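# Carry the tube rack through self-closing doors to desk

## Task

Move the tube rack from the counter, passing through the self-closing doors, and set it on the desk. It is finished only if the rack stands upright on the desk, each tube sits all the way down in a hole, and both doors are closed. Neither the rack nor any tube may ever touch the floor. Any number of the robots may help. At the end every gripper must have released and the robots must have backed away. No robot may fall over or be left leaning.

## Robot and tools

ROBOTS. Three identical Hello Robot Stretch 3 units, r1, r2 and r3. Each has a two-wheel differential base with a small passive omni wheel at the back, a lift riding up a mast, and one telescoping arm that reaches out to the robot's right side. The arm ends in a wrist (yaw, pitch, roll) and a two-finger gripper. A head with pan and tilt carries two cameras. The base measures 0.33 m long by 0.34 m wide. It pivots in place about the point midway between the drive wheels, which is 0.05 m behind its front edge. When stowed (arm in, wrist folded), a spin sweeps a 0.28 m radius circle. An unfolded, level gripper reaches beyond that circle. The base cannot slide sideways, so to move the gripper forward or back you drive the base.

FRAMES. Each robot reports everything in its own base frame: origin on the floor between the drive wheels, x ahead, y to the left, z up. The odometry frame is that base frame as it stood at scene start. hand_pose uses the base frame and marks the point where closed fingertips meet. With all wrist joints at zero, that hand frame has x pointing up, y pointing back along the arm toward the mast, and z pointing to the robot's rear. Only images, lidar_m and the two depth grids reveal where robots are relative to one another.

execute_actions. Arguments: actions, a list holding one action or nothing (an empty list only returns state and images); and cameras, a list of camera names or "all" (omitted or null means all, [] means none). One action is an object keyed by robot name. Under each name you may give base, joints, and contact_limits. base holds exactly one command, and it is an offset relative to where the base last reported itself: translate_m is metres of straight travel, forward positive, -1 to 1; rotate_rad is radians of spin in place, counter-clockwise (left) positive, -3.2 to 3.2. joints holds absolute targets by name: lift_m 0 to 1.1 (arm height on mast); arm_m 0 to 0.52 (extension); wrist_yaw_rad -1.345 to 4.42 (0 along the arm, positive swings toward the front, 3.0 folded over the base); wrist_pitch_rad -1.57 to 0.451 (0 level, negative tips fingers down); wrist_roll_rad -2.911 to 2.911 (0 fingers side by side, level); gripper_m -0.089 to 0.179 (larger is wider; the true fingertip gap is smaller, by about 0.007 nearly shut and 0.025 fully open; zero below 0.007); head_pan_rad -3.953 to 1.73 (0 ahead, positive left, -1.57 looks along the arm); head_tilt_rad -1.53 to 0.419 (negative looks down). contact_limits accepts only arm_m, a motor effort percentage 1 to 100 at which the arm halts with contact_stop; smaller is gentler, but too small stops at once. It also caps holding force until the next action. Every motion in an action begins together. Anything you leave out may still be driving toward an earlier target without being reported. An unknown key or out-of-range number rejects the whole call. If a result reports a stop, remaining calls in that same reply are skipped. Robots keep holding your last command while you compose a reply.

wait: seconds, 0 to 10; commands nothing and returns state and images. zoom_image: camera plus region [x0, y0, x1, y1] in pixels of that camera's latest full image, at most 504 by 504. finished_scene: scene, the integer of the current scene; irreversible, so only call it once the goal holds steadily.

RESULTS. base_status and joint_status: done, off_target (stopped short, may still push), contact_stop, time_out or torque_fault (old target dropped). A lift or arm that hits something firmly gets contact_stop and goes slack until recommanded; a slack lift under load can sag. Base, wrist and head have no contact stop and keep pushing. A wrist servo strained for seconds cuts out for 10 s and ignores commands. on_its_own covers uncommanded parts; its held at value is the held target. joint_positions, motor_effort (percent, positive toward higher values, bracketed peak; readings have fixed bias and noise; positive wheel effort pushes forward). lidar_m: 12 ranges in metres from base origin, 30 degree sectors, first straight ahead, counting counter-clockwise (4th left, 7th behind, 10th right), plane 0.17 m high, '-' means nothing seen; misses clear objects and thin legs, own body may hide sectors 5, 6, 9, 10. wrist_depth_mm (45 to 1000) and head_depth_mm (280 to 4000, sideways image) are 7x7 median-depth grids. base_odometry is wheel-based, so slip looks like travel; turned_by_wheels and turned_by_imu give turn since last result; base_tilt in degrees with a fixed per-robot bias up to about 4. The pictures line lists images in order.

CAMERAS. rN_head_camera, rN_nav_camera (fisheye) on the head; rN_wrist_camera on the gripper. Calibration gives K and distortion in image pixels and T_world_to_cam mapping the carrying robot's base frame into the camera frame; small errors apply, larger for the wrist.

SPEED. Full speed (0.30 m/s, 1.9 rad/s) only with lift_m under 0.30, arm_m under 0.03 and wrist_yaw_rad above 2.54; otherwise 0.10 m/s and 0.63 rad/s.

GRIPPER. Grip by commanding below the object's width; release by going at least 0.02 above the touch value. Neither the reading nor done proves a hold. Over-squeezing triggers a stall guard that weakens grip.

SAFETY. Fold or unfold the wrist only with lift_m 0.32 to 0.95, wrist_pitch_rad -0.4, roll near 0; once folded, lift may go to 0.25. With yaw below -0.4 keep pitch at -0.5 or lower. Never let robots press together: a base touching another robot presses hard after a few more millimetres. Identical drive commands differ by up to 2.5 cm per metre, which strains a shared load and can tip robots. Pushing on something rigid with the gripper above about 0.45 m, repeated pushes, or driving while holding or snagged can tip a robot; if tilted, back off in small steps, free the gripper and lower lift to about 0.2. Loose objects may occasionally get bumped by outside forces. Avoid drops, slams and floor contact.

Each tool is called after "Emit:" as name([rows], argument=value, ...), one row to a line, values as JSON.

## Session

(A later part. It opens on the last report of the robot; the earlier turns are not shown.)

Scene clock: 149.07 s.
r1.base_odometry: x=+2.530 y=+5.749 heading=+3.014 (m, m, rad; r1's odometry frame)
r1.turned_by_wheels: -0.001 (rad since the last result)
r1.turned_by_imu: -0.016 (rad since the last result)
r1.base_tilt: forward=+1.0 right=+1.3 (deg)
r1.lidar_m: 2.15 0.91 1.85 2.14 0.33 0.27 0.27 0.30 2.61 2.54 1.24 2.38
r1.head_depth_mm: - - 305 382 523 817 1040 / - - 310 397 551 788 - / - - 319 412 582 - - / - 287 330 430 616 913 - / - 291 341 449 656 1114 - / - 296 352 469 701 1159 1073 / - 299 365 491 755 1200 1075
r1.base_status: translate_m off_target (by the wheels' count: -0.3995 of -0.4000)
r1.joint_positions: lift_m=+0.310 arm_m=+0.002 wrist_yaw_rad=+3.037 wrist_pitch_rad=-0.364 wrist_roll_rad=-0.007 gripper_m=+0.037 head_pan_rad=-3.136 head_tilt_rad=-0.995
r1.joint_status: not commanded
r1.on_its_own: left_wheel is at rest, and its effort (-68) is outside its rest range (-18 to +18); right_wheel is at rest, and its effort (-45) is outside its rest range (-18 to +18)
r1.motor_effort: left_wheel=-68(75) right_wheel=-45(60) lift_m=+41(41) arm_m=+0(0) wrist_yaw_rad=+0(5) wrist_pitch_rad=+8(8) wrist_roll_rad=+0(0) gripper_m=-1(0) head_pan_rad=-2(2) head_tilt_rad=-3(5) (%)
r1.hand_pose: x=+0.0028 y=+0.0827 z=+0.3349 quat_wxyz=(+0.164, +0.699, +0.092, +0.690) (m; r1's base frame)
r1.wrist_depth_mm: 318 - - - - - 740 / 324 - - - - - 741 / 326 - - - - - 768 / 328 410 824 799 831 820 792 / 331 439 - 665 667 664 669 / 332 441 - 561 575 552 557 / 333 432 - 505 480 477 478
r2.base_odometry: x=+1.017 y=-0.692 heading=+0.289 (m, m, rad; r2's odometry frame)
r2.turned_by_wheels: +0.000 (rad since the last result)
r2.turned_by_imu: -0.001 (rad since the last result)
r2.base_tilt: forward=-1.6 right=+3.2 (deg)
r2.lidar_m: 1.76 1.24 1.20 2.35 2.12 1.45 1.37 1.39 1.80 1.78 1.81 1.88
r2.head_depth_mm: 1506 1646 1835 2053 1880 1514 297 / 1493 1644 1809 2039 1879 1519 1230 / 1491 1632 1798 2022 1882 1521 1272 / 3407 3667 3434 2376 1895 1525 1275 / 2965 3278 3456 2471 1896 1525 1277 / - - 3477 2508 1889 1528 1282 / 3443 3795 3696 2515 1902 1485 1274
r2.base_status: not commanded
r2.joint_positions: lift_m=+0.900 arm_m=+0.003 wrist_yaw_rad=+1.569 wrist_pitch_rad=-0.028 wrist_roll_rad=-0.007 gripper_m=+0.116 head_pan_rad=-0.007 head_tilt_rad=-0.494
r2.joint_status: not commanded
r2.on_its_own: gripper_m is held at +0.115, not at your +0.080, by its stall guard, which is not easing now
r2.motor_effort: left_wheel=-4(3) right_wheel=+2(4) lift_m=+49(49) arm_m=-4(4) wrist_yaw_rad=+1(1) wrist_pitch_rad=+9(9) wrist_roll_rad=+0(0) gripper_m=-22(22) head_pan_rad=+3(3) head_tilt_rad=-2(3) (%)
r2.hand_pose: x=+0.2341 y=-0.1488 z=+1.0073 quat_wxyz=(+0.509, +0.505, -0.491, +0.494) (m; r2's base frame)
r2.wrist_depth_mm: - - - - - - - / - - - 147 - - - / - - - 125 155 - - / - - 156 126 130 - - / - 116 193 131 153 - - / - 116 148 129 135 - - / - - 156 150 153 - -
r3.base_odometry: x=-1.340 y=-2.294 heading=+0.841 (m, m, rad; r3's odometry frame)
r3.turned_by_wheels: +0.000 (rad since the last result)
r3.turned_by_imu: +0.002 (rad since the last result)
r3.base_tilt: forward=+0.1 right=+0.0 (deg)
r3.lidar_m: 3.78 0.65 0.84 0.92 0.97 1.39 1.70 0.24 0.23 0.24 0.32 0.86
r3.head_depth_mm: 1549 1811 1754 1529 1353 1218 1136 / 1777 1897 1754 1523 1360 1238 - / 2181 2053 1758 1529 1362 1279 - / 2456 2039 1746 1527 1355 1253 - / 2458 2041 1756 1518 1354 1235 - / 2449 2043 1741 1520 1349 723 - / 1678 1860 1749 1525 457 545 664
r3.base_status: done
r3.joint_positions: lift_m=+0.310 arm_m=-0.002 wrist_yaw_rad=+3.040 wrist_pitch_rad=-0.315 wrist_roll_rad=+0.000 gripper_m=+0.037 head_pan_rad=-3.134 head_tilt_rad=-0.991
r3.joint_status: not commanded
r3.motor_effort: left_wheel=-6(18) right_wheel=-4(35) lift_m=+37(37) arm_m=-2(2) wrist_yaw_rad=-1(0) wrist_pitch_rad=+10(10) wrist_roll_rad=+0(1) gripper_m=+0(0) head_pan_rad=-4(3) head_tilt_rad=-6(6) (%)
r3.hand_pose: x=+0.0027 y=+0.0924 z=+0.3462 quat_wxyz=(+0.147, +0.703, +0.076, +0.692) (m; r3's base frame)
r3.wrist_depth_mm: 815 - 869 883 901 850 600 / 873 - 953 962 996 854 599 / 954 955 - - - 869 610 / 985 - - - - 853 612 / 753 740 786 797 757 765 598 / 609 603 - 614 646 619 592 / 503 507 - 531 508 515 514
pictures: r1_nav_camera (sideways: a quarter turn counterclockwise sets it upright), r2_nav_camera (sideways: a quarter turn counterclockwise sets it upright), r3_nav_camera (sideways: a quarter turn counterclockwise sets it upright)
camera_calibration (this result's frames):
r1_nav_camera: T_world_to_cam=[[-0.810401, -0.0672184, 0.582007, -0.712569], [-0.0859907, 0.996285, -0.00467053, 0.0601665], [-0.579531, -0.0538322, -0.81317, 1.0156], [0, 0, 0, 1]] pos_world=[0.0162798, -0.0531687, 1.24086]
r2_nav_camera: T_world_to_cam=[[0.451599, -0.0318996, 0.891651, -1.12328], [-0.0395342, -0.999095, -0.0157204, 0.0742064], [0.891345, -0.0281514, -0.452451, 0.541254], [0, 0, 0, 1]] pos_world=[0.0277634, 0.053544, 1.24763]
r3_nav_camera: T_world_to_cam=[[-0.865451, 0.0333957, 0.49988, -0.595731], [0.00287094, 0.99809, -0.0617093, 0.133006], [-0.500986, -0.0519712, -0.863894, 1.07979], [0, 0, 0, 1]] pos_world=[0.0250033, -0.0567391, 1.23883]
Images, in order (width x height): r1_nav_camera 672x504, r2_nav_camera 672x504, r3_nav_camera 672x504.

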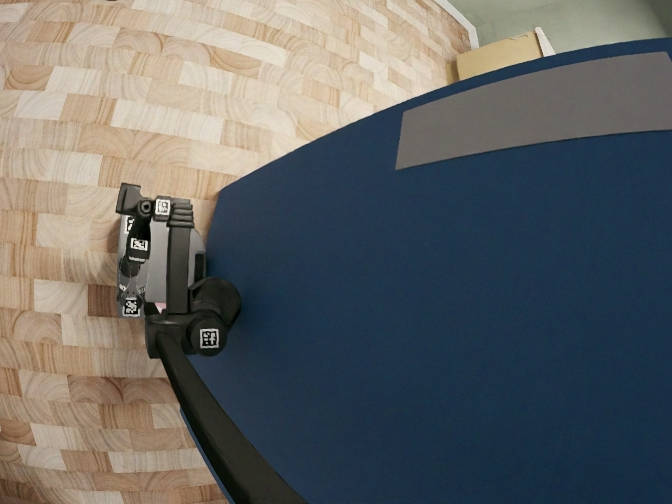

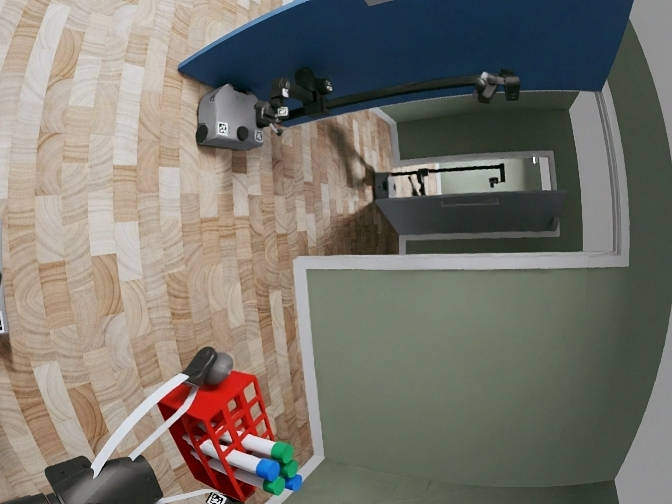

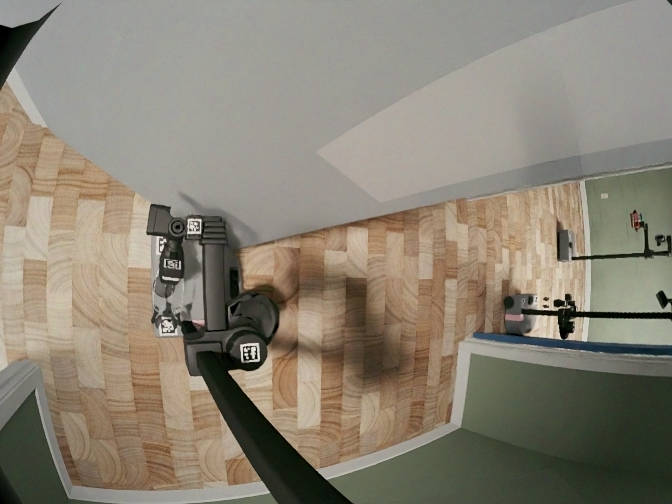

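Emit:
execute_actions([
  {"r1":{"base":{"translate_m":0.02}},"r2":{"base":{"rotate_rad":0.5},"joints":{"wrist_yaw_rad":1.9}},"r3":{"base":{"rotate_rad":1.5}}},
], cameras=["r3_nav_camera"])

Emit:
execute_actions([
  {"r2":{"base":{"translate_m":0.55}},"r3":{"base":{"translate_m":-0.36}}},
], cameras=[])

Emit:
execute_actions([
  {"r2":{"base":{"rotate_rad":-0.57},"joints":{"head_tilt_rad":-0.8}}},
], cameras=["r2_nav_camera","r3_nav_camera"])

Scene clock: 154.10 s.
r1.base_odometry: x=+2.510 y=+5.752 heading=+3.014 (m, m, rad; r1's odometry frame)
r1.turned_by_wheels: +0.000 (rad since the last result)
r1.turned_by_imu: -0.001 (rad since the last result)
r1.base_tilt: forward=+0.9 right=+1.4 (deg)
r1.lidar_m: 2.15 0.90 0.97 2.12 0.34 0.28 0.27 0.30 2.62 2.54 1.23 2.37
r1.head_depth_mm: - - 306 387 534 851 1041 / - - 311 400 556 799 - / - - 319 413 585 - - / - 286 328 427 613 903 - / - 289 337 442 644 1084 - / - 293 346 458 681 1161 1076 / - 297 356 477 721 1197 1079
r1.base_status: done
r1.joint_positions: lift_m=+0.310 arm_m=+0.002 wrist_yaw_rad=+3.037 wrist_pitch_rad=-0.364 wrist_roll_rad=-0.007 gripper_m=+0.037 head_pan_rad=-3.136 head_tilt_rad=-0.995
r1.joint_status: not commanded
r1.motor_effort: left_wheel=-6(58) right_wheel=-6(42) lift_m=+41(41) arm_m=+0(0) wrist_yaw_rad=-1(1) wrist_pitch_rad=+8(8) wrist_roll_rad=+0(0) gripper_m=+0(0) head_pan_rad=-2(1) head_tilt_rad=-4(4) (%)
r1.hand_pose: x=+0.0028 y=+0.0827 z=+0.3349 quat_wxyz=(+0.164, +0.699, +0.092, +0.690) (m; r1's base frame)
r1.wrist_depth_mm: 327 - - - - - 715 / 338 - - - - - 709 / 337 - - - - - 769 / 338 428 811 840 812 825 796 / 336 456 - 662 662 662 667 / 339 459 - 556 577 553 551 / 340 446 - 505 478 475 480
r2.base_odometry: x=+1.017 y=-0.692 heading=+0.789 (m, m, rad; r2's odometry frame)
r2.turned_by_wheels: +0.500 (rad since the last result)
r2.turned_by_imu: +0.505 (rad since the last result)
r2.base_tilt: forward=-1.6 right=+3.2 (deg)
r2.lidar_m: 1.24 1.19 2.36 2.19 1.48 1.37 1.39 1.76 1.78 1.81 1.89 1.76
r2.head_depth_mm: 3580 - 3384 2489 1875 1604 - / 3586 3870 3624 2476 1879 1555 295 / 3168 3632 3409 2364 1820 1515 319 / 1335 1450 1588 1546 1601 1522 1280 / 1244 1337 1460 1552 1662 1524 1274 / 1102 1180 1265 1374 1516 1520 1281 / 991 1059 1175 2295 1895 1528 1278
r2.base_status: done
r2.joint_positions: lift_m=+0.900 arm_m=+0.003 wrist_yaw_rad=+1.898 wrist_pitch_rad=-0.028 wrist_roll_rad=-0.007 gripper_m=+0.116 head_pan_rad=-0.007 head_tilt_rad=-0.494
r2.joint_status: all done
r2.on_its_own: gripper_m is held at +0.115, not at your +0.080, by its stall guard, which is not easing now
r2.motor_effort: left_wheel=-3(7) right_wheel=+4(10) lift_m=+49(49) arm_m=-4(4) wrist_yaw_rad=+1(2) wrist_pitch_rad=+9(9) wrist_roll_rad=+0(0) gripper_m=-22(21) head_pan_rad=+3(3) head_tilt_rad=-3(3) (%)
r2.hand_pose: x=+0.2206 y=-0.0661 z=+1.0073 quat_wxyz=(+0.422, +0.579, -0.402, +0.571) (m; r2's base frame)
r2.wrist_depth_mm: - - - - - - - / - - - 146 - - - / - - - 126 156 - - / - - 155 125 130 - - / - 116 194 131 153 - - / - 116 148 129 135 - - / - - 155 151 153 - -
r3.base_odometry: x=-1.340 y=-2.294 heading=+2.340 (m, m, rad; r3's odometry frame)
r3.turned_by_wheels: +1.500 (rad since the last result)
r3.turned_by_imu: +1.473 (rad since the last result)
r3.base_tilt: forward=+0.1 right=+0.0 (deg)
r3.lidar_m: 0.92 0.95 1.27 1.68 0.29 0.27 0.27 0.34 0.69 3.77 0.65 0.77
r3.head_depth_mm: - - 302 367 472 667 1135 / - - 314 389 511 689 - / - 290 331 414 557 708 - / - 296 349 444 610 871 - / - 303 369 477 675 1090 - / - 315 391 517 755 1176 - / 290 332 418 563 863 1212 1100
r3.base_status: done
r3.joint_positions: lift_m=+0.310 arm_m=-0.002 wrist_yaw_rad=+3.040 wrist_pitch_rad=-0.315 wrist_roll_rad=+0.000 gripper_m=+0.037 head_pan_rad=-3.134 head_tilt_rad=-0.991
r3.joint_status: not commanded
r3.motor_effort: left_wheel=-10(15) right_wheel=-11(17) lift_m=+37(37) arm_m=-2(3) wrist_yaw_rad=+0(1) wrist_pitch_rad=+10(10) wrist_roll_rad=+1(0) gripper_m=+0(0) head_pan_rad=-3(4) head_tilt_rad=-6(5) (%)
r3.hand_pose: x=+0.0027 y=+0.0924 z=+0.3462 quat_wxyz=(+0.147, +0.703, +0.076, +0.692) (m; r3's base frame)
r3.wrist_depth_mm: - - - - - - 908 / - - - - - - 939 / 271 - - - - - 923 / 275 981 991 992 - - 906 / 280 730 814 800 757 765 776 / 285 366 - 626 647 617 613 / 292 374 - 531 516 516 514
pictures: r3_nav_camera (sideways: a quarter turn counterclockwise sets it upright)
camera_calibration (this result's frames):
r3_nav_camera: T_world_to_cam=[[-0.865451, 0.0333957, 0.49988, -0.595731], [0.00287094, 0.99809, -0.0617093, 0.133006], [-0.500986, -0.0519712, -0.863894, 1.07979], [0, 0, 0, 1]] pos_world=[0.0250033, -0.056739, 1.23883]
Images, in order (width x height): r3_nav_camera 672x504.

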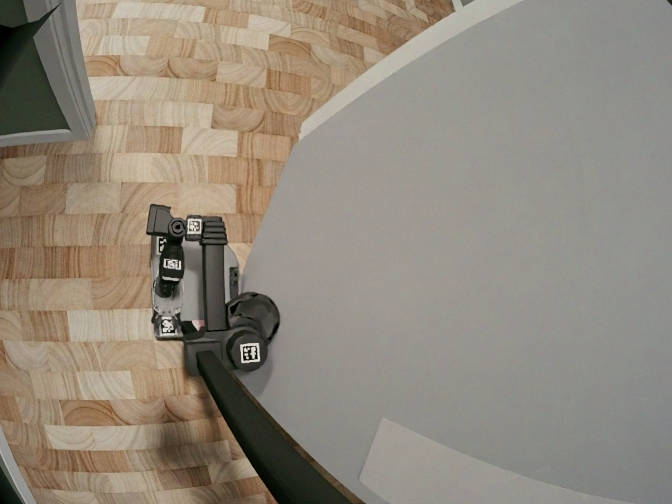

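Scene clock: 160.53 s.
r1.base_odometry: x=+2.510 y=+5.752 heading=+3.014 (m, m, rad; r1's odometry frame)
r1.turned_by_wheels: +0.000 (rad since the last result)
r1.turned_by_imu: -0.001 (rad since the last result)
r1.base_tilt: forward=+1.0 right=+1.3 (deg)
r1.lidar_m: 2.15 0.90 0.97 2.35 0.34 0.28 0.27 0.30 2.62 0.78 0.69 2.36
r1.head_depth_mm: - - 306 386 533 853 1036 / - - 311 400 557 799 - / - - 319 413 584 - - / - 286 328 427 612 903 - / - 289 337 442 644 1084 - / - 293 346 459 681 1160 1076 / - 297 356 476 720 1202 1075
r1.base_status: not commanded
r1.joint_positions: lift_m=+0.310 arm_m=+0.002 wrist_yaw_rad=+3.037 wrist_pitch_rad=-0.364 wrist_roll_rad=-0.007 gripper_m=+0.037 head_pan_rad=-3.136 head_tilt_rad=-0.995
r1.joint_status: not commanded
r1.motor_effort: left_wheel=-6(5) right_wheel=-6(6) lift_m=+41(41) arm_m=+0(0) wrist_yaw_rad=+0(1) wrist_pitch_rad=+8(8) wrist_roll_rad=+0(0) gripper_m=+1(0) head_pan_rad=-1(2) head_tilt_rad=-3(3) (%)
r1.hand_pose: x=+0.0028 y=+0.0827 z=+0.3349 quat_wxyz=(+0.164, +0.699, +0.092, +0.690) (m; r1's base frame)
r1.wrist_depth_mm: 332 - - - - - 705 / 338 - - - - - 717 / 339 - - - - - 761 / 338 428 826 831 830 824 790 / 338 460 - 678 659 659 668 / 339 456 - 549 567 554 557 / 339 443 - 507 479 482 475
r2.base_odometry: x=+1.405 y=-0.302 heading=+0.789 (m, m, rad; r2's odometry frame)
r2.turned_by_wheels: +0.000 (rad since the last result)
r2.turned_by_imu: +0.002 (rad since the last result)
r2.base_tilt: forward=-1.6 right=+3.2 (deg)
r2.lidar_m: 0.69 0.69 2.14 2.17 2.01 1.87 1.90 2.15 2.00 2.01 1.35 1.31
r2.head_depth_mm: 3025 3342 3491 2461 1890 1605 - / 3068 3426 3540 2503 1887 1565 295 / 541 2896 3232 2371 1815 1524 319 / 895 982 1075 1193 1062 1124 870 / 843 913 994 1086 1096 930 1124 / 751 802 866 935 1016 1119 1199 / 676 718 766 821 885 957 1049
r2.base_status: done
r2.joint_positions: lift_m=+0.900 arm_m=+0.003 wrist_yaw_rad=+1.898 wrist_pitch_rad=-0.028 wrist_roll_rad=-0.007 gripper_m=+0.116 head_pan_rad=-0.007 head_tilt_rad=-0.494
r2.joint_status: not commanded
r2.on_its_own: gripper_m is held at +0.115, not at your +0.080, by its stall guard, which is not easing now
r2.motor_effort: left_wheel=-3(4) right_wheel=+3(9) lift_m=+49(49) arm_m=-4(4) wrist_yaw_rad=+2(1) wrist_pitch_rad=+9(9) wrist_roll_rad=+0(0) gripper_m=-22(21) head_pan_rad=+3(3) head_tilt_rad=-3(3) (%)
r2.hand_pose: x=+0.2206 y=-0.0661 z=+1.0073 quat_wxyz=(+0.422, +0.579, -0.402, +0.571) (m; r2's base frame)
r2.wrist_depth_mm: - 624 714 869 - - - / - 653 743 147 774 - - / - 692 779 126 155 - - / - 704 154 126 130 - - / - 116 195 131 151 - - / - 116 148 130 134 - - / - - 155 151 153 - -
r3.base_odometry: x=-1.090 y=-2.552 heading=+2.340 (m, m, rad; r3's odometry frame)
r3.turned_by_wheels: -0.001 (rad since the last result)
r3.turned_by_imu: +0.042 (rad since the last result)
r3.base_tilt: forward=+0.2 right=+0.0 (deg)
r3.lidar_m: 1.20 1.25 1.73 1.66 0.40 0.29 0.27 0.28 0.38 3.79 0.86 0.84
r3.head_depth_mm: - 295 342 439 615 1173 1068 / - 293 340 436 608 913 - / - 292 338 433 602 777 - / - 291 337 430 596 824 - / - 290 335 426 590 882 - / - 288 333 424 584 941 - / - 287 330 421 578 928 1098
r3.base_status: translate_m off_target (by the wheels' count: -0.3594 of -0.3600)
r3.joint_positions: lift_m=+0.310 arm_m=-0.002 wrist_yaw_rad=+3.040 wrist_pitch_rad=-0.316 wrist_roll_rad=+0.000 gripper_m=+0.037 head_pan_rad=-3.135 head_tilt_rad=-0.996
r3.joint_status: not commanded
r3.on_its_own: left_wheel is at rest, and its effort (-62) is outside its rest range (-18 to +18); right_wheel is at rest, and its effort (-84) is outside its rest range (-18 to +18)
r3.motor_effort: left_wheel=-62(64) right_wheel=-84(100) lift_m=+34(37) arm_m=-2(2) wrist_yaw_rad=-1(5) wrist_pitch_rad=+10(11) wrist_roll_rad=+1(1) gripper_m=+0(0) head_pan_rad=-2(3) head_tilt_rad=-3(6) (%)
r3.hand_pose: x=+0.0026 y=+0.0924 z=+0.3462 quat_wxyz=(+0.147, +0.703, +0.076, +0.692) (m; r3's base frame)
r3.wrist_depth_mm: - - - - - - - / - - - - - - - / - - - - - - - / 897 997 982 - - - - / 382 753 788 798 769 772 769 / 379 606 - 617 651 625 621 / 375 505 - 538 510 513 522
pictures: none
No camera images: the call's "cameras" was empty. Leave "cameras" out to get every camera's image.

Scene clock: 162.40 s.
r1.base_odometry: x=+2.510 y=+5.752 heading=+3.014 (m, m, rad; r1's odometry frame)
r1.turned_by_wheels: +0.000 (rad since the last result)
r1.turned_by_imu: +0.000 (rad since the last result)
r1.base_tilt: forward=+0.9 right=+1.4 (deg)
r1.lidar_m: 2.14 0.89 0.97 2.36 0.34 0.28 0.27 0.30 2.62 0.70 0.68 2.36
r1.head_depth_mm: - - 306 387 534 851 1037 / - - 311 399 557 799 - / - - 319 413 583 - - / - 287 328 427 611 904 - / - 289 336 442 646 1082 - / - 293 347 459 680 1159 1075 / - 297 355 477 723 1201 1075
r1.base_status: not commanded
r1.joint_positions: lift_m=+0.310 arm_m=+0.002 wrist_yaw_rad=+3.037 wrist_pitch_rad=-0.364 wrist_roll_rad=-0.007 gripper_m=+0.037 head_pan_rad=-3.136 head_tilt_rad=-0.995
r1.joint_status: not commanded
r1.motor_effort: left_wheel=-5(4) right_wheel=-6(6) lift_m=+41(41) arm_m=+0(0) wrist_yaw_rad=+0(0) wrist_pitch_rad=+8(8) wrist_roll_rad=+0(0) gripper_m=+0(0) head_pan_rad=-2(2) head_tilt_rad=-3(4) (%)
r1.hand_pose: x=+0.0028 y=+0.0827 z=+0.3349 quat_wxyz=(+0.164, +0.699, +0.092, +0.690) (m; r1's base frame)
r1.wrist_depth_mm: 329 - - - - - 714 / 336 - - - - - 713 / 339 - - - - - 765 / 338 426 816 832 830 822 787 / 337 454 - 674 673 658 672 / 337 459 - 555 578 557 556 / 342 449 - 514 476 481 486
r2.base_odometry: x=+1.405 y=-0.302 heading=+0.219 (m, m, rad; r2's odometry frame)
r2.turned_by_wheels: -0.570 (rad since the last result)
r2.turned_by_imu: -0.576 (rad since the last result)
r2.base_tilt: forward=-1.6 right=+3.2 (deg)
r2.lidar_m: 1.31 0.69 0.69 2.13 2.15 2.04 1.87 1.88 2.20 2.00 2.02 1.38
r2.head_depth_mm: 1157 1331 1591 1749 - 1203 1147 / 1157 1319 1565 1708 307 314 1131 / 3212 2601 2014 1712 317 321 1127 / 2856 2611 2077 1722 1450 1231 1130 / 3123 2649 2089 1713 1472 1279 1134 / 3635 2642 2101 1732 1438 1235 1134 / 3150 2668 2102 1736 1117 1150 1138
r2.base_status: done
r2.joint_positions: lift_m=+0.900 arm_m=+0.003 wrist_yaw_rad=+1.898 wrist_pitch_rad=-0.028 wrist_roll_rad=-0.007 gripper_m=+0.116 head_pan_rad=-0.007 head_tilt_rad=-0.790
r2.joint_status: all done
r2.on_its_own: gripper_m is held at +0.115, not at your +0.080, by its stall guard, which is not easing now
r2.motor_effort: left_wheel=+1(4) right_wheel=-3(8) lift_m=+48(49) arm_m=-4(4) wrist_yaw_rad=+2(2) wrist_pitch_rad=+9(9) wrist_roll_rad=+0(0) gripper_m=-22(22) head_pan_rad=+3(3) head_tilt_rad=-5(28) (%)
r2.hand_pose: x=+0.2206 y=-0.0661 z=+1.0073 quat_wxyz=(+0.422, +0.579, -0.402, +0.571) (m; r2's base frame)
r2.wrist_depth_mm: 690 835 - - - - - / 708 838 - 147 - - - / 713 893 - 126 155 - - / 753 875 155 125 130 - - / 731 116 194 131 152 - - / 710 116 149 129 134 - - / 793 721 155 150 152 - -
r3.base_odometry: x=-1.090 y=-2.552 heading=+2.340 (m, m, rad; r3's odometry frame)
r3.turned_by_wheels: +0.000 (rad since the last result)
r3.turned_by_imu: +0.001 (rad since the last result)
r3.base_tilt: forward=+0.1 right=+0.1 (deg)
r3.lidar_m: 1.20 1.25 1.73 1.66 0.40 0.29 0.28 0.28 0.38 3.80 0.86 0.84
r3.head_depth_mm: - 295 342 439 613 1169 1065 / - 294 340 436 608 916 - / - 292 338 432 602 779 - / - 291 336 430 596 824 - / - 289 334 426 590 881 - / - 288 332 423 586 942 - / - 287 331 420 579 926 1096
r3.base_status: not commanded
r3.joint_positions: lift_m=+0.310 arm_m=-0.002 wrist_yaw_rad=+3.040 wrist_pitch_rad=-0.316 wrist_roll_rad=+0.000 gripper_m=+0.037 head_pan_rad=-3.135 head_tilt_rad=-0.996
r3.joint_status: not commanded
r3.on_its_own: left_wheel is at rest, and its effort (-62) is outside its rest range (-18 to +18); right_wheel is at rest, and its effort (-84) is outside its rest range (-18 to +18)
r3.motor_effort: left_wheel=-62(62) right_wheel=-84(84) lift_m=+34(34) arm_m=-2(2) wrist_yaw_rad=-1(1) wrist_pitch_rad=+10(10) wrist_roll_rad=+1(0) gripper_m=+0(0) head_pan_rad=-3(2) head_tilt_rad=-3(3) (%)
r3.hand_pose: x=+0.0026 y=+0.0924 z=+0.3462 quat_wxyz=(+0.147, +0.703, +0.076, +0.692) (m; r3's base frame)
r3.wrist_depth_mm: - - - - - - - / - - - - - - - / - - - - - - - / 873 978 - 982 - - - / 388 759 802 795 777 772 775 / 383 612 - 612 641 614 625 / 373 510 - 522 513 516 524
pictures: r2_nav_camera (sideways: a quarter turn counterclockwise sets it upright), r3_nav_camera (sideways: a quarter turn counterclockwise sets it upright)
camera_calibration (this result's frames):
r2_nav_camera: T_world_to_cam=[[0.691708, -0.0334714, 0.721401, -0.902789], [-0.0425261, -0.99908, -0.00557929, 0.0610179], [0.720924, -0.0268192, -0.692495, 0.854583], [0, 0, 0, 1]] pos_world=[0.0109727, 0.0536633, 1.24341]
r3_nav_camera: T_world_to_cam=[[-0.867524, 0.034554, 0.496194, -0.590917], [0.00448455, 0.998087, -0.0616642, 0.132937], [-0.497376, -0.0512699, -0.866019, 1.08253], [0, 0, 0, 1]] pos_world=[0.0251947, -0.0567629, 1.2389]
Images, in order (width x height): r2_nav_camera 672x504, r3_nav_camera 672x504.

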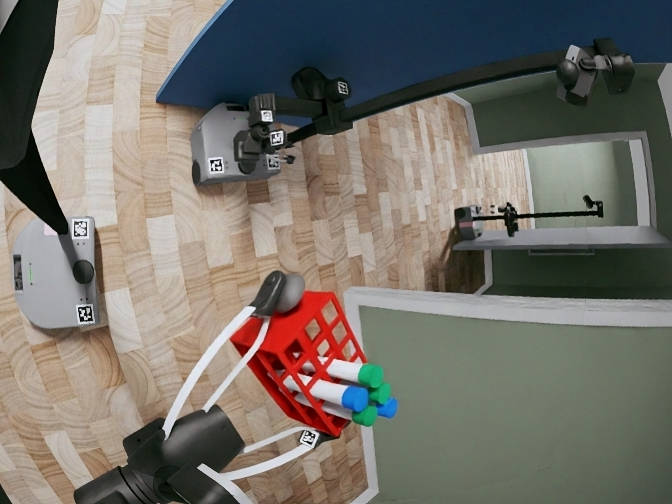

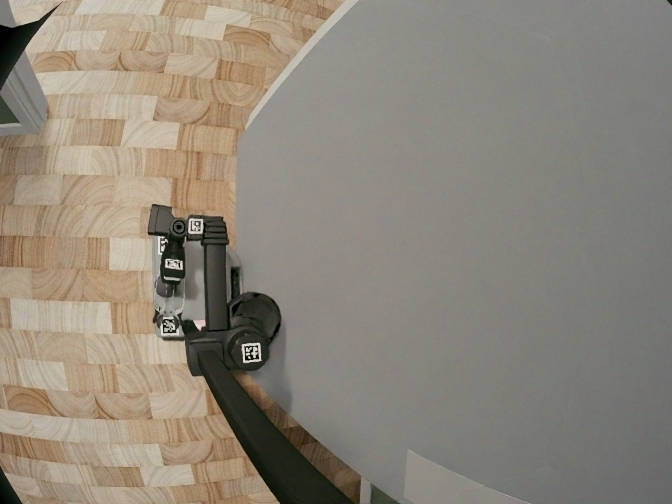

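Emit:
execute_actions([
  {"r2":{"base":{"translate_m":0.8}},"r3":{"base":{"translate_m":0.02}}},
], cameras=[])

Emit:
execute_actions([
  {"r2":{"base":{"rotate_rad":0.22}}},
], cameras=["r2_nav_camera","r1_nav_camera"])

Scene clock: 172.37 s.
r1.base_odometry: x=+2.510 y=+5.752 heading=+3.014 (m, m, rad; r1's odometry frame)
r1.turned_by_wheels: +0.000 (rad since the last result)
r1.turned_by_imu: -0.002 (rad since the last result)
r1.base_tilt: forward=+0.9 right=+1.4 (deg)
r1.lidar_m: 0.25 0.25 0.97 2.24 0.34 0.28 0.27 0.30 2.62 2.54 2.65 2.36
r1.head_depth_mm: - - 306 387 533 851 1039 / - - 311 399 556 799 - / - - 319 412 583 - - / - 286 328 427 612 900 - / - 289 336 442 645 1084 - / - 294 346 459 681 1160 1077 / - 296 356 476 720 1197 1079
r1.base_status: not commanded
r1.joint_positions: lift_m=+0.310 arm_m=+0.002 wrist_yaw_rad=+3.037 wrist_pitch_rad=-0.364 wrist_roll_rad=-0.007 gripper_m=+0.037 head_pan_rad=-3.136 head_tilt_rad=-0.995
r1.joint_status: not commanded
r1.motor_effort: left_wheel=-5(5) right_wheel=-6(6) lift_m=+41(41) arm_m=+0(0) wrist_yaw_rad=-1(1) wrist_pitch_rad=+8(8) wrist_roll_rad=+0(0) gripper_m=+0(0) head_pan_rad=-1(3) head_tilt_rad=-2(3) (%)
r1.hand_pose: x=+0.0028 y=+0.0827 z=+0.3349 quat_wxyz=(+0.164, +0.699, +0.092, +0.690) (m; r1's base frame)
r1.wrist_depth_mm: 330 - - - - - 714 / 337 - - - - - 714 / 338 - - - - - 774 / 336 423 811 835 825 841 785 / 334 454 - 666 664 663 671 / 340 453 - 553 577 559 559 / 337 440 - 506 483 401 307
r2.base_odometry: x=+2.186 y=-0.128 heading=+0.219 (m, m, rad; r2's odometry frame)
r2.turned_by_wheels: +0.000 (rad since the last result)
r2.turned_by_imu: +0.004 (rad since the last result)
r2.base_tilt: forward=-1.6 right=+3.2 (deg)
r2.lidar_m: 1.91 2.07 0.68 0.45 0.68 2.81 2.66 2.67 2.06 1.89 0.79 0.54
r2.head_depth_mm: 1908 1982 626 665 - 1204 1145 / 2475 2472 2072 1707 306 314 1130 / 2558 2602 2072 1706 316 321 1129 / 2005 2283 2068 1722 1452 1226 1132 / 2131 2319 2087 1722 1470 1276 1129 / 3622 2672 2095 1735 1476 1275 1134 / 3644 2646 2109 1735 1474 1284 1140
r2.base_status: done
r2.joint_positions: lift_m=+0.900 arm_m=+0.003 wrist_yaw_rad=+1.898 wrist_pitch_rad=-0.028 wrist_roll_rad=-0.007 gripper_m=+0.116 head_pan_rad=-0.007 head_tilt_rad=-0.790
r2.joint_status: not commanded
r2.on_its_own: gripper_m is held at +0.115, not at your +0.080, by its stall guard, which is not easing now
r2.motor_effort: left_wheel=+1(5) right_wheel=-3(4) lift_m=+49(49) arm_m=-4(4) wrist_yaw_rad=+2(2) wrist_pitch_rad=+9(9) wrist_roll_rad=+0(0) gripper_m=-22(21) head_pan_rad=+3(3) head_tilt_rad=-5(5) (%)
r2.hand_pose: x=+0.2206 y=-0.0661 z=+1.0073 quat_wxyz=(+0.422, +0.579, -0.402, +0.571) (m; r2's base frame)
r2.wrist_depth_mm: - - - - - 400 352 / - - - 147 - 402 359 / - - - 126 156 397 373 / - - 155 125 129 389 388 / - 116 193 131 152 396 407 / - 115 148 129 135 - 415 / - - 155 150 153 445 431
r3.base_odometry: x=-1.104 y=-2.537 heading=+2.340 (m, m, rad; r3's odometry frame)
r3.turned_by_wheels: +0.000 (rad since the last result)
r3.turned_by_imu: +0.003 (rad since the last result)
r3.base_tilt: forward=+0.1 right=+0.0 (deg)
r3.lidar_m: 1.18 1.23 1.70 1.66 0.38 0.28 0.27 0.29 0.40 3.80 0.83 0.83
r3.head_depth_mm: - 290 335 429 596 973 1071 / - 290 336 429 595 892 - / - 290 335 429 595 764 - / - 290 335 429 594 822 - / - 289 335 428 593 887 - / - 290 335 428 591 964 - / - 289 335 428 593 970 1097
r3.base_status: done
r3.joint_positions: lift_m=+0.310 arm_m=-0.002 wrist_yaw_rad=+3.040 wrist_pitch_rad=-0.316 wrist_roll_rad=+0.000 gripper_m=+0.037 head_pan_rad=-3.135 head_tilt_rad=-0.996
r3.joint_status: not commanded
r3.motor_effort: left_wheel=-4(52) right_wheel=-16(78) lift_m=+34(33) arm_m=-2(2) wrist_yaw_rad=-1(1) wrist_pitch_rad=+10(10) wrist_roll_rad=+0(1) gripper_m=+0(0) head_pan_rad=-2(2) head_tilt_rad=-3(3) (%)
r3.hand_pose: x=+0.0026 y=+0.0924 z=+0.3462 quat_wxyz=(+0.147, +0.703, +0.076, +0.692) (m; r3's base frame)
r3.wrist_depth_mm: - - - - - - - / - - - - - - - / - - - - - - - / 375 984 989 - 997 - - / 370 760 808 798 772 759 769 / 365 605 - 610 637 616 622 / 361 493 - 535 516 521 514
pictures: none
No camera images: the call's "cameras" was empty. Leave "cameras" out to get every camera's image.

Scene clock: 173.63 s.
r1.base_odometry: x=+2.510 y=+5.752 heading=+3.014 (m, m, rad; r1's odometry frame)
r1.turned_by_wheels: +0.000 (rad since the last result)
r1.turned_by_imu: +0.000 (rad since the last result)
r1.base_tilt: forward=+0.9 right=+1.3 (deg)
r1.lidar_m: 0.26 0.39 0.97 2.24 0.34 0.28 0.27 0.30 2.62 2.53 2.64 2.36
r1.head_depth_mm: - - 306 387 534 848 1038 / - - 311 400 557 798 - / - - 319 413 584 - - / - 287 328 427 612 898 - / - 289 337 442 645 1085 - / - 293 345 459 682 1155 1078 / - 297 356 477 720 1198 1075
r1.base_status: not commanded
r1.joint_positions: lift_m=+0.310 arm_m=+0.002 wrist_yaw_rad=+3.037 wrist_pitch_rad=-0.364 wrist_roll_rad=-0.007 gripper_m=+0.037 head_pan_rad=-3.136 head_tilt_rad=-0.995
r1.joint_status: not commanded
r1.motor_effort: left_wheel=-5(6) right_wheel=-6(6) lift_m=+41(41) arm_m=+0(0) wrist_yaw_rad=+0(0) wrist_pitch_rad=+8(8) wrist_roll_rad=+1(1) gripper_m=+0(0) head_pan_rad=-2(3) head_tilt_rad=-4(4) (%)
r1.hand_pose: x=+0.0028 y=+0.0827 z=+0.3349 quat_wxyz=(+0.164, +0.699, +0.092, +0.690) (m; r1's base frame)
r1.wrist_depth_mm: 328 - - - - - 725 / 338 - - - - - 728 / 337 - - - - - 771 / 341 428 812 836 827 818 777 / 338 460 - 671 661 673 661 / 338 463 - 558 574 555 556 / 340 447 - 509 477 465 309
r2.base_odometry: x=+2.186 y=-0.128 heading=+0.439 (m, m, rad; r2's odometry frame)
r2.turned_by_wheels: +0.220 (rad since the last result)
r2.turned_by_imu: +0.222 (rad since the last result)
r2.base_tilt: forward=-1.6 right=+3.2 (deg)
r2.lidar_m: 1.91 0.86 0.66 0.38 0.38 2.70 2.66 2.50 1.92 1.45 0.63 0.54
r2.head_depth_mm: 2460 2600 2039 1786 - 1003 1145 / 1965 2260 2056 1751 307 314 1128 / 3101 2263 2065 1718 316 321 1127 / 3586 2614 2072 1714 1444 1233 1132 / 3252 2644 2101 1719 1471 1276 1134 / 2582 2658 2092 1734 1465 1284 1137 / 2562 2565 2101 1736 1473 1289 1142
r2.base_status: done
r2.joint_positions: lift_m=+0.900 arm_m=+0.003 wrist_yaw_rad=+1.898 wrist_pitch_rad=-0.028 wrist_roll_rad=-0.007 gripper_m=+0.116 head_pan_rad=-0.007 head_tilt_rad=-0.790
r2.joint_status: not commanded
r2.on_its_own: gripper_m is held at +0.115, not at your +0.080, by its stall guard, which is not easing now
r2.motor_effort: left_wheel=-3(7) right_wheel=+3(6) lift_m=+49(49) arm_m=-4(4) wrist_yaw_rad=+1(2) wrist_pitch_rad=+9(9) wrist_roll_rad=+0(0) gripper_m=-22(21) head_pan_rad=+2(2) head_tilt_rad=-6(5) (%)
r2.hand_pose: x=+0.2206 y=-0.0661 z=+1.0073 quat_wxyz=(+0.422, +0.579, -0.402, +0.571) (m; r2's base frame)
r2.wrist_depth_mm: 642 - - - - - - / 662 - - 147 - - - / 683 - - 126 156 - 406 / 655 - 155 126 130 - 364 / 658 116 194 131 152 - 365 / 657 116 148 129 135 - 347 / 719 811 155 150 153 - 339
r3.base_odometry: x=-1.104 y=-2.537 heading=+2.340 (m, m, rad; r3's odometry frame)
r3.turned_by_wheels: +0.000 (rad since the last result)
r3.turned_by_imu: +0.000 (rad since the last result)
r3.base_tilt: forward=+0.1 right=+0.0 (deg)
r3.lidar_m: 1.18 1.23 1.70 1.67 0.38 0.28 0.27 0.29 0.40 3.80 0.83 0.83
r3.head_depth_mm: - 290 336 430 595 974 1062 / - 290 336 429 595 892 - / - 290 335 429 596 762 - / - 290 335 429 595 824 - / - 290 335 428 595 889 - / - 290 335 428 592 967 - / - 290 334 428 593 965 1100
r3.base_status: not commanded
r3.joint_positions: lift_m=+0.310 arm_m=-0.002 wrist_yaw_rad=+3.040 wrist_pitch_rad=-0.316 wrist_roll_rad=+0.000 gripper_m=+0.037 head_pan_rad=-3.135 head_tilt_rad=-0.996
r3.joint_status: not commanded
r3.motor_effort: left_wheel=-4(5) right_wheel=-16(16) lift_m=+34(34) arm_m=-2(2) wrist_yaw_rad=-1(1) wrist_pitch_rad=+10(10) wrist_roll_rad=+0(1) gripper_m=+0(0) head_pan_rad=-2(2) head_tilt_rad=-3(3) (%)
r3.hand_pose: x=+0.0026 y=+0.0924 z=+0.3462 quat_wxyz=(+0.147, +0.703, +0.076, +0.692) (m; r3's base frame)
r3.wrist_depth_mm: - - - - - - - / - - - - - - - / - - - - - - - / 374 990 - - 994 - - / 372 771 794 805 770 779 781 / 367 607 - 610 645 610 616 / 362 493 - 519 508 517 520
pictures: r1_nav_camera (sideways: a quarter turn counterclockwise sets it upright), r2_nav_camera (sideways: a quarter turn counterclockwise sets it upright)
camera_calibration (this result's frames):
r1_nav_camera: T_world_to_cam=[[-0.810401, -0.0672186, 0.582007, -0.712569], [-0.0859909, 0.996285, -0.00467052, 0.0601665], [-0.579531, -0.0538323, -0.81317, 1.0156], [0, 0, 0, 1]] pos_world=[0.0162798, -0.0531686, 1.24086]
r2_nav_camera: T_world_to_cam=[[0.691813, -0.0334722, 0.721301, -0.902659], [-0.042527, -0.99908, -0.00557414, 0.0610112], [0.720824, -0.0268185, -0.6926, 0.854719], [0, 0, 0, 1]] pos_world=[0.0109643, 0.0536634, 1.24341]
Images, in order (width x height): r1_nav_camera 672x504, r2_nav_camera 672x504.

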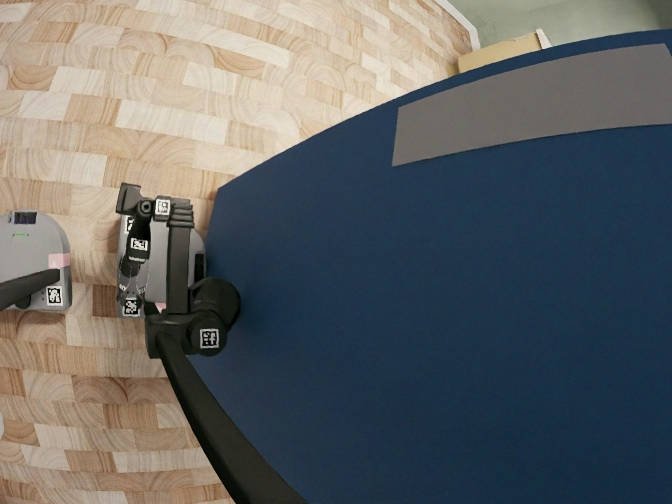

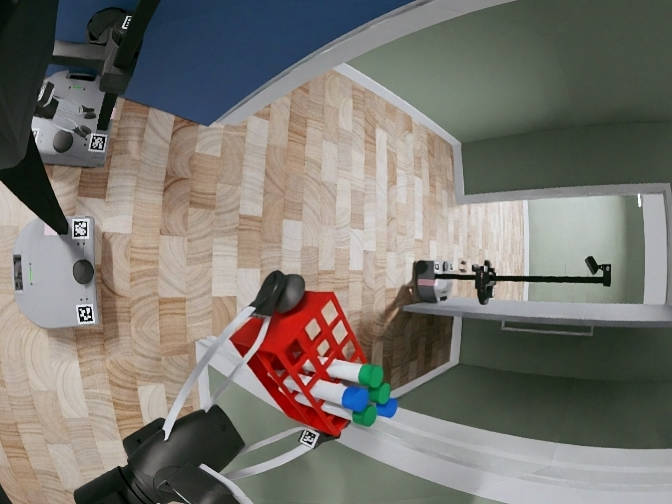

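Emit:
execute_actions([
  {"r2":{"base":{"translate_m":0.9}}},
], cameras=["r2_nav_camera"])

Scene clock: 184.33 s.
r1.base_odometry: x=+2.510 y=+5.752 heading=+3.014 (m, m, rad; r1's odometry frame)
r1.turned_by_wheels: +0.000 (rad since the last result)
r1.turned_by_imu: -0.002 (rad since the last result)
r1.base_tilt: forward=+1.0 right=+1.4 (deg)
r1.lidar_m: 2.15 0.90 0.97 0.94 0.34 0.28 0.27 0.30 2.62 2.54 2.65 2.36
r1.head_depth_mm: - - 306 387 534 852 1035 / - - 311 399 557 797 - / - - 319 413 583 - - / - 286 328 427 614 905 - / - 289 337 442 644 1079 - / - 293 346 459 681 1160 1076 / - 297 356 476 722 1198 1080
r1.base_status: not commanded
r1.joint_positions: lift_m=+0.310 arm_m=+0.002 wrist_yaw_rad=+3.037 wrist_pitch_rad=-0.364 wrist_roll_rad=-0.007 gripper_m=+0.037 head_pan_rad=-3.136 head_tilt_rad=-0.995
r1.joint_status: not commanded
r1.motor_effort: left_wheel=-5(6) right_wheel=-6(6) lift_m=+41(41) arm_m=+0(0) wrist_yaw_rad=+0(0) wrist_pitch_rad=+8(8) wrist_roll_rad=+0(0) gripper_m=+1(0) head_pan_rad=-2(2) head_tilt_rad=-3(3) (%)
r1.hand_pose: x=+0.0028 y=+0.0827 z=+0.3349 quat_wxyz=(+0.164, +0.699, +0.092, +0.690) (m; r1's base frame)
r1.wrist_depth_mm: 329 - - - - - 723 / 336 - - - - - 723 / 336 - - - 892 - 776 / 337 422 825 828 827 821 788 / 340 457 - 667 665 661 661 / 339 464 - 551 572 558 561 / 341 447 - 506 481 478 473
r2.base_odometry: x=+3.000 y=+0.255 heading=+0.439 (m, m, rad; r2's odometry frame)
r2.turned_by_wheels: +0.000 (rad since the last result)
r2.turned_by_imu: +0.004 (rad since the last result)
r2.base_tilt: forward=-1.6 right=+3.3 (deg)
r2.lidar_m: 1.19 1.54 1.18 0.93 0.72 0.87 3.53 0.45 0.45 0.92 0.98 1.04
r2.head_depth_mm: 1504 1381 1316 1394 - 1201 1145 / 3171 2427 1659 1614 307 314 1127 / 3514 2625 1715 1636 316 321 1131 / 3543 2624 2080 1717 1452 1235 1130 / 3577 2635 2089 1721 1471 1280 1134 / 1783 2019 2079 1722 1473 1280 1135 / 1781 2048 2104 1744 1474 1284 1139
r2.base_status: done
r2.joint_positions: lift_m=+0.900 arm_m=+0.003 wrist_yaw_rad=+1.898 wrist_pitch_rad=-0.028 wrist_roll_rad=-0.007 gripper_m=+0.116 head_pan_rad=-0.007 head_tilt_rad=-0.790
r2.joint_status: not commanded
r2.on_its_own: gripper_m is held at +0.115, not at your +0.080, by its stall guard, which is not easing now
r2.motor_effort: left_wheel=-3(4) right_wheel=+3(8) lift_m=+49(49) arm_m=-4(4) wrist_yaw_rad=+2(2) wrist_pitch_rad=+9(9) wrist_roll_rad=+0(0) gripper_m=-22(22) head_pan_rad=+2(3) head_tilt_rad=-5(6) (%)
r2.hand_pose: x=+0.2206 y=-0.0661 z=+1.0073 quat_wxyz=(+0.422, +0.579, -0.402, +0.571) (m; r2's base frame)
r2.wrist_depth_mm: - - - - - - - / - - - 147 - - - / - - - 142 155 - - / - - 155 125 130 - - / - 115 194 131 153 843 - / - 115 148 129 135 - - / - - 155 150 153 - -
r3.base_odometry: x=-1.104 y=-2.537 heading=+2.340 (m, m, rad; r3's odometry frame)
r3.turned_by_wheels: +0.000 (rad since the last result)
r3.turned_by_imu: +0.003 (rad since the last result)
r3.base_tilt: forward=+0.1 right=+0.0 (deg)
r3.lidar_m: 1.18 1.23 1.70 1.30 0.38 0.28 0.27 0.29 0.40 3.79 0.83 0.82
r3.head_depth_mm: - 290 336 430 596 977 1067 / - 290 335 429 595 890 - / - 290 335 428 594 765 - / - 290 335 428 594 820 - / - 290 335 428 594 887 - / - 289 335 428 593 966 - / - 290 334 428 592 968 1100
r3.base_status: not commanded
r3.joint_positions: lift_m=+0.310 arm_m=-0.002 wrist_yaw_rad=+3.040 wrist_pitch_rad=-0.316 wrist_roll_rad=+0.000 gripper_m=+0.037 head_pan_rad=-3.135 head_tilt_rad=-0.996
r3.joint_status: not commanded
r3.motor_effort: left_wheel=-5(4) right_wheel=-16(16) lift_m=+34(33) arm_m=-2(3) wrist_yaw_rad=-1(1) wrist_pitch_rad=+10(10) wrist_roll_rad=+0(1) gripper_m=+0(0) head_pan_rad=-3(1) head_tilt_rad=-3(3) (%)
r3.hand_pose: x=+0.0026 y=+0.0924 z=+0.3462 quat_wxyz=(+0.147, +0.703, +0.076, +0.692) (m; r3's base frame)
r3.wrist_depth_mm: - - - - - - - / - - - - - - - / - - - - - - - / 375 992 - - 994 - - / 369 751 803 803 761 768 779 / 368 610 - 611 645 625 621 / 365 488 - 526 514 513 517
pictures: r2_nav_camera (sideways: a quarter turn counterclockwise sets it upright)
camera_calibration (this result's frames):
r2_nav_camera: T_world_to_cam=[[0.691838, -0.0334721, 0.721276, -0.902628], [-0.0425269, -0.99908, -0.00557288, 0.0610096], [0.720799, -0.0268181, -0.692625, 0.854752], [0, 0, 0, 1]] pos_world=[0.0109622, 0.0536634, 1.24341]
Images, in order (width x height): r2_nav_camera 672x504.

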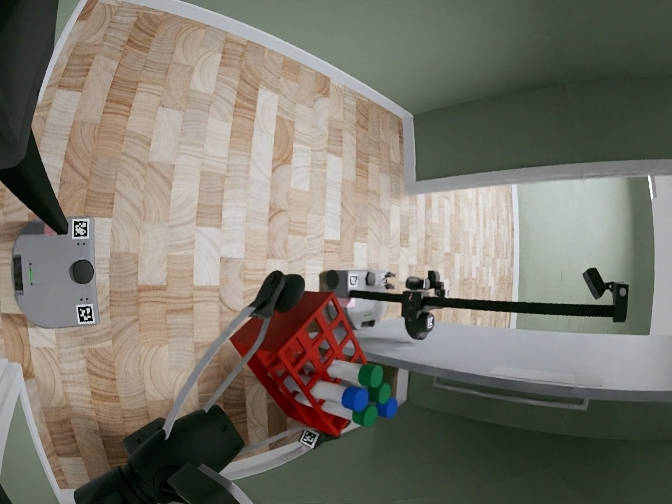

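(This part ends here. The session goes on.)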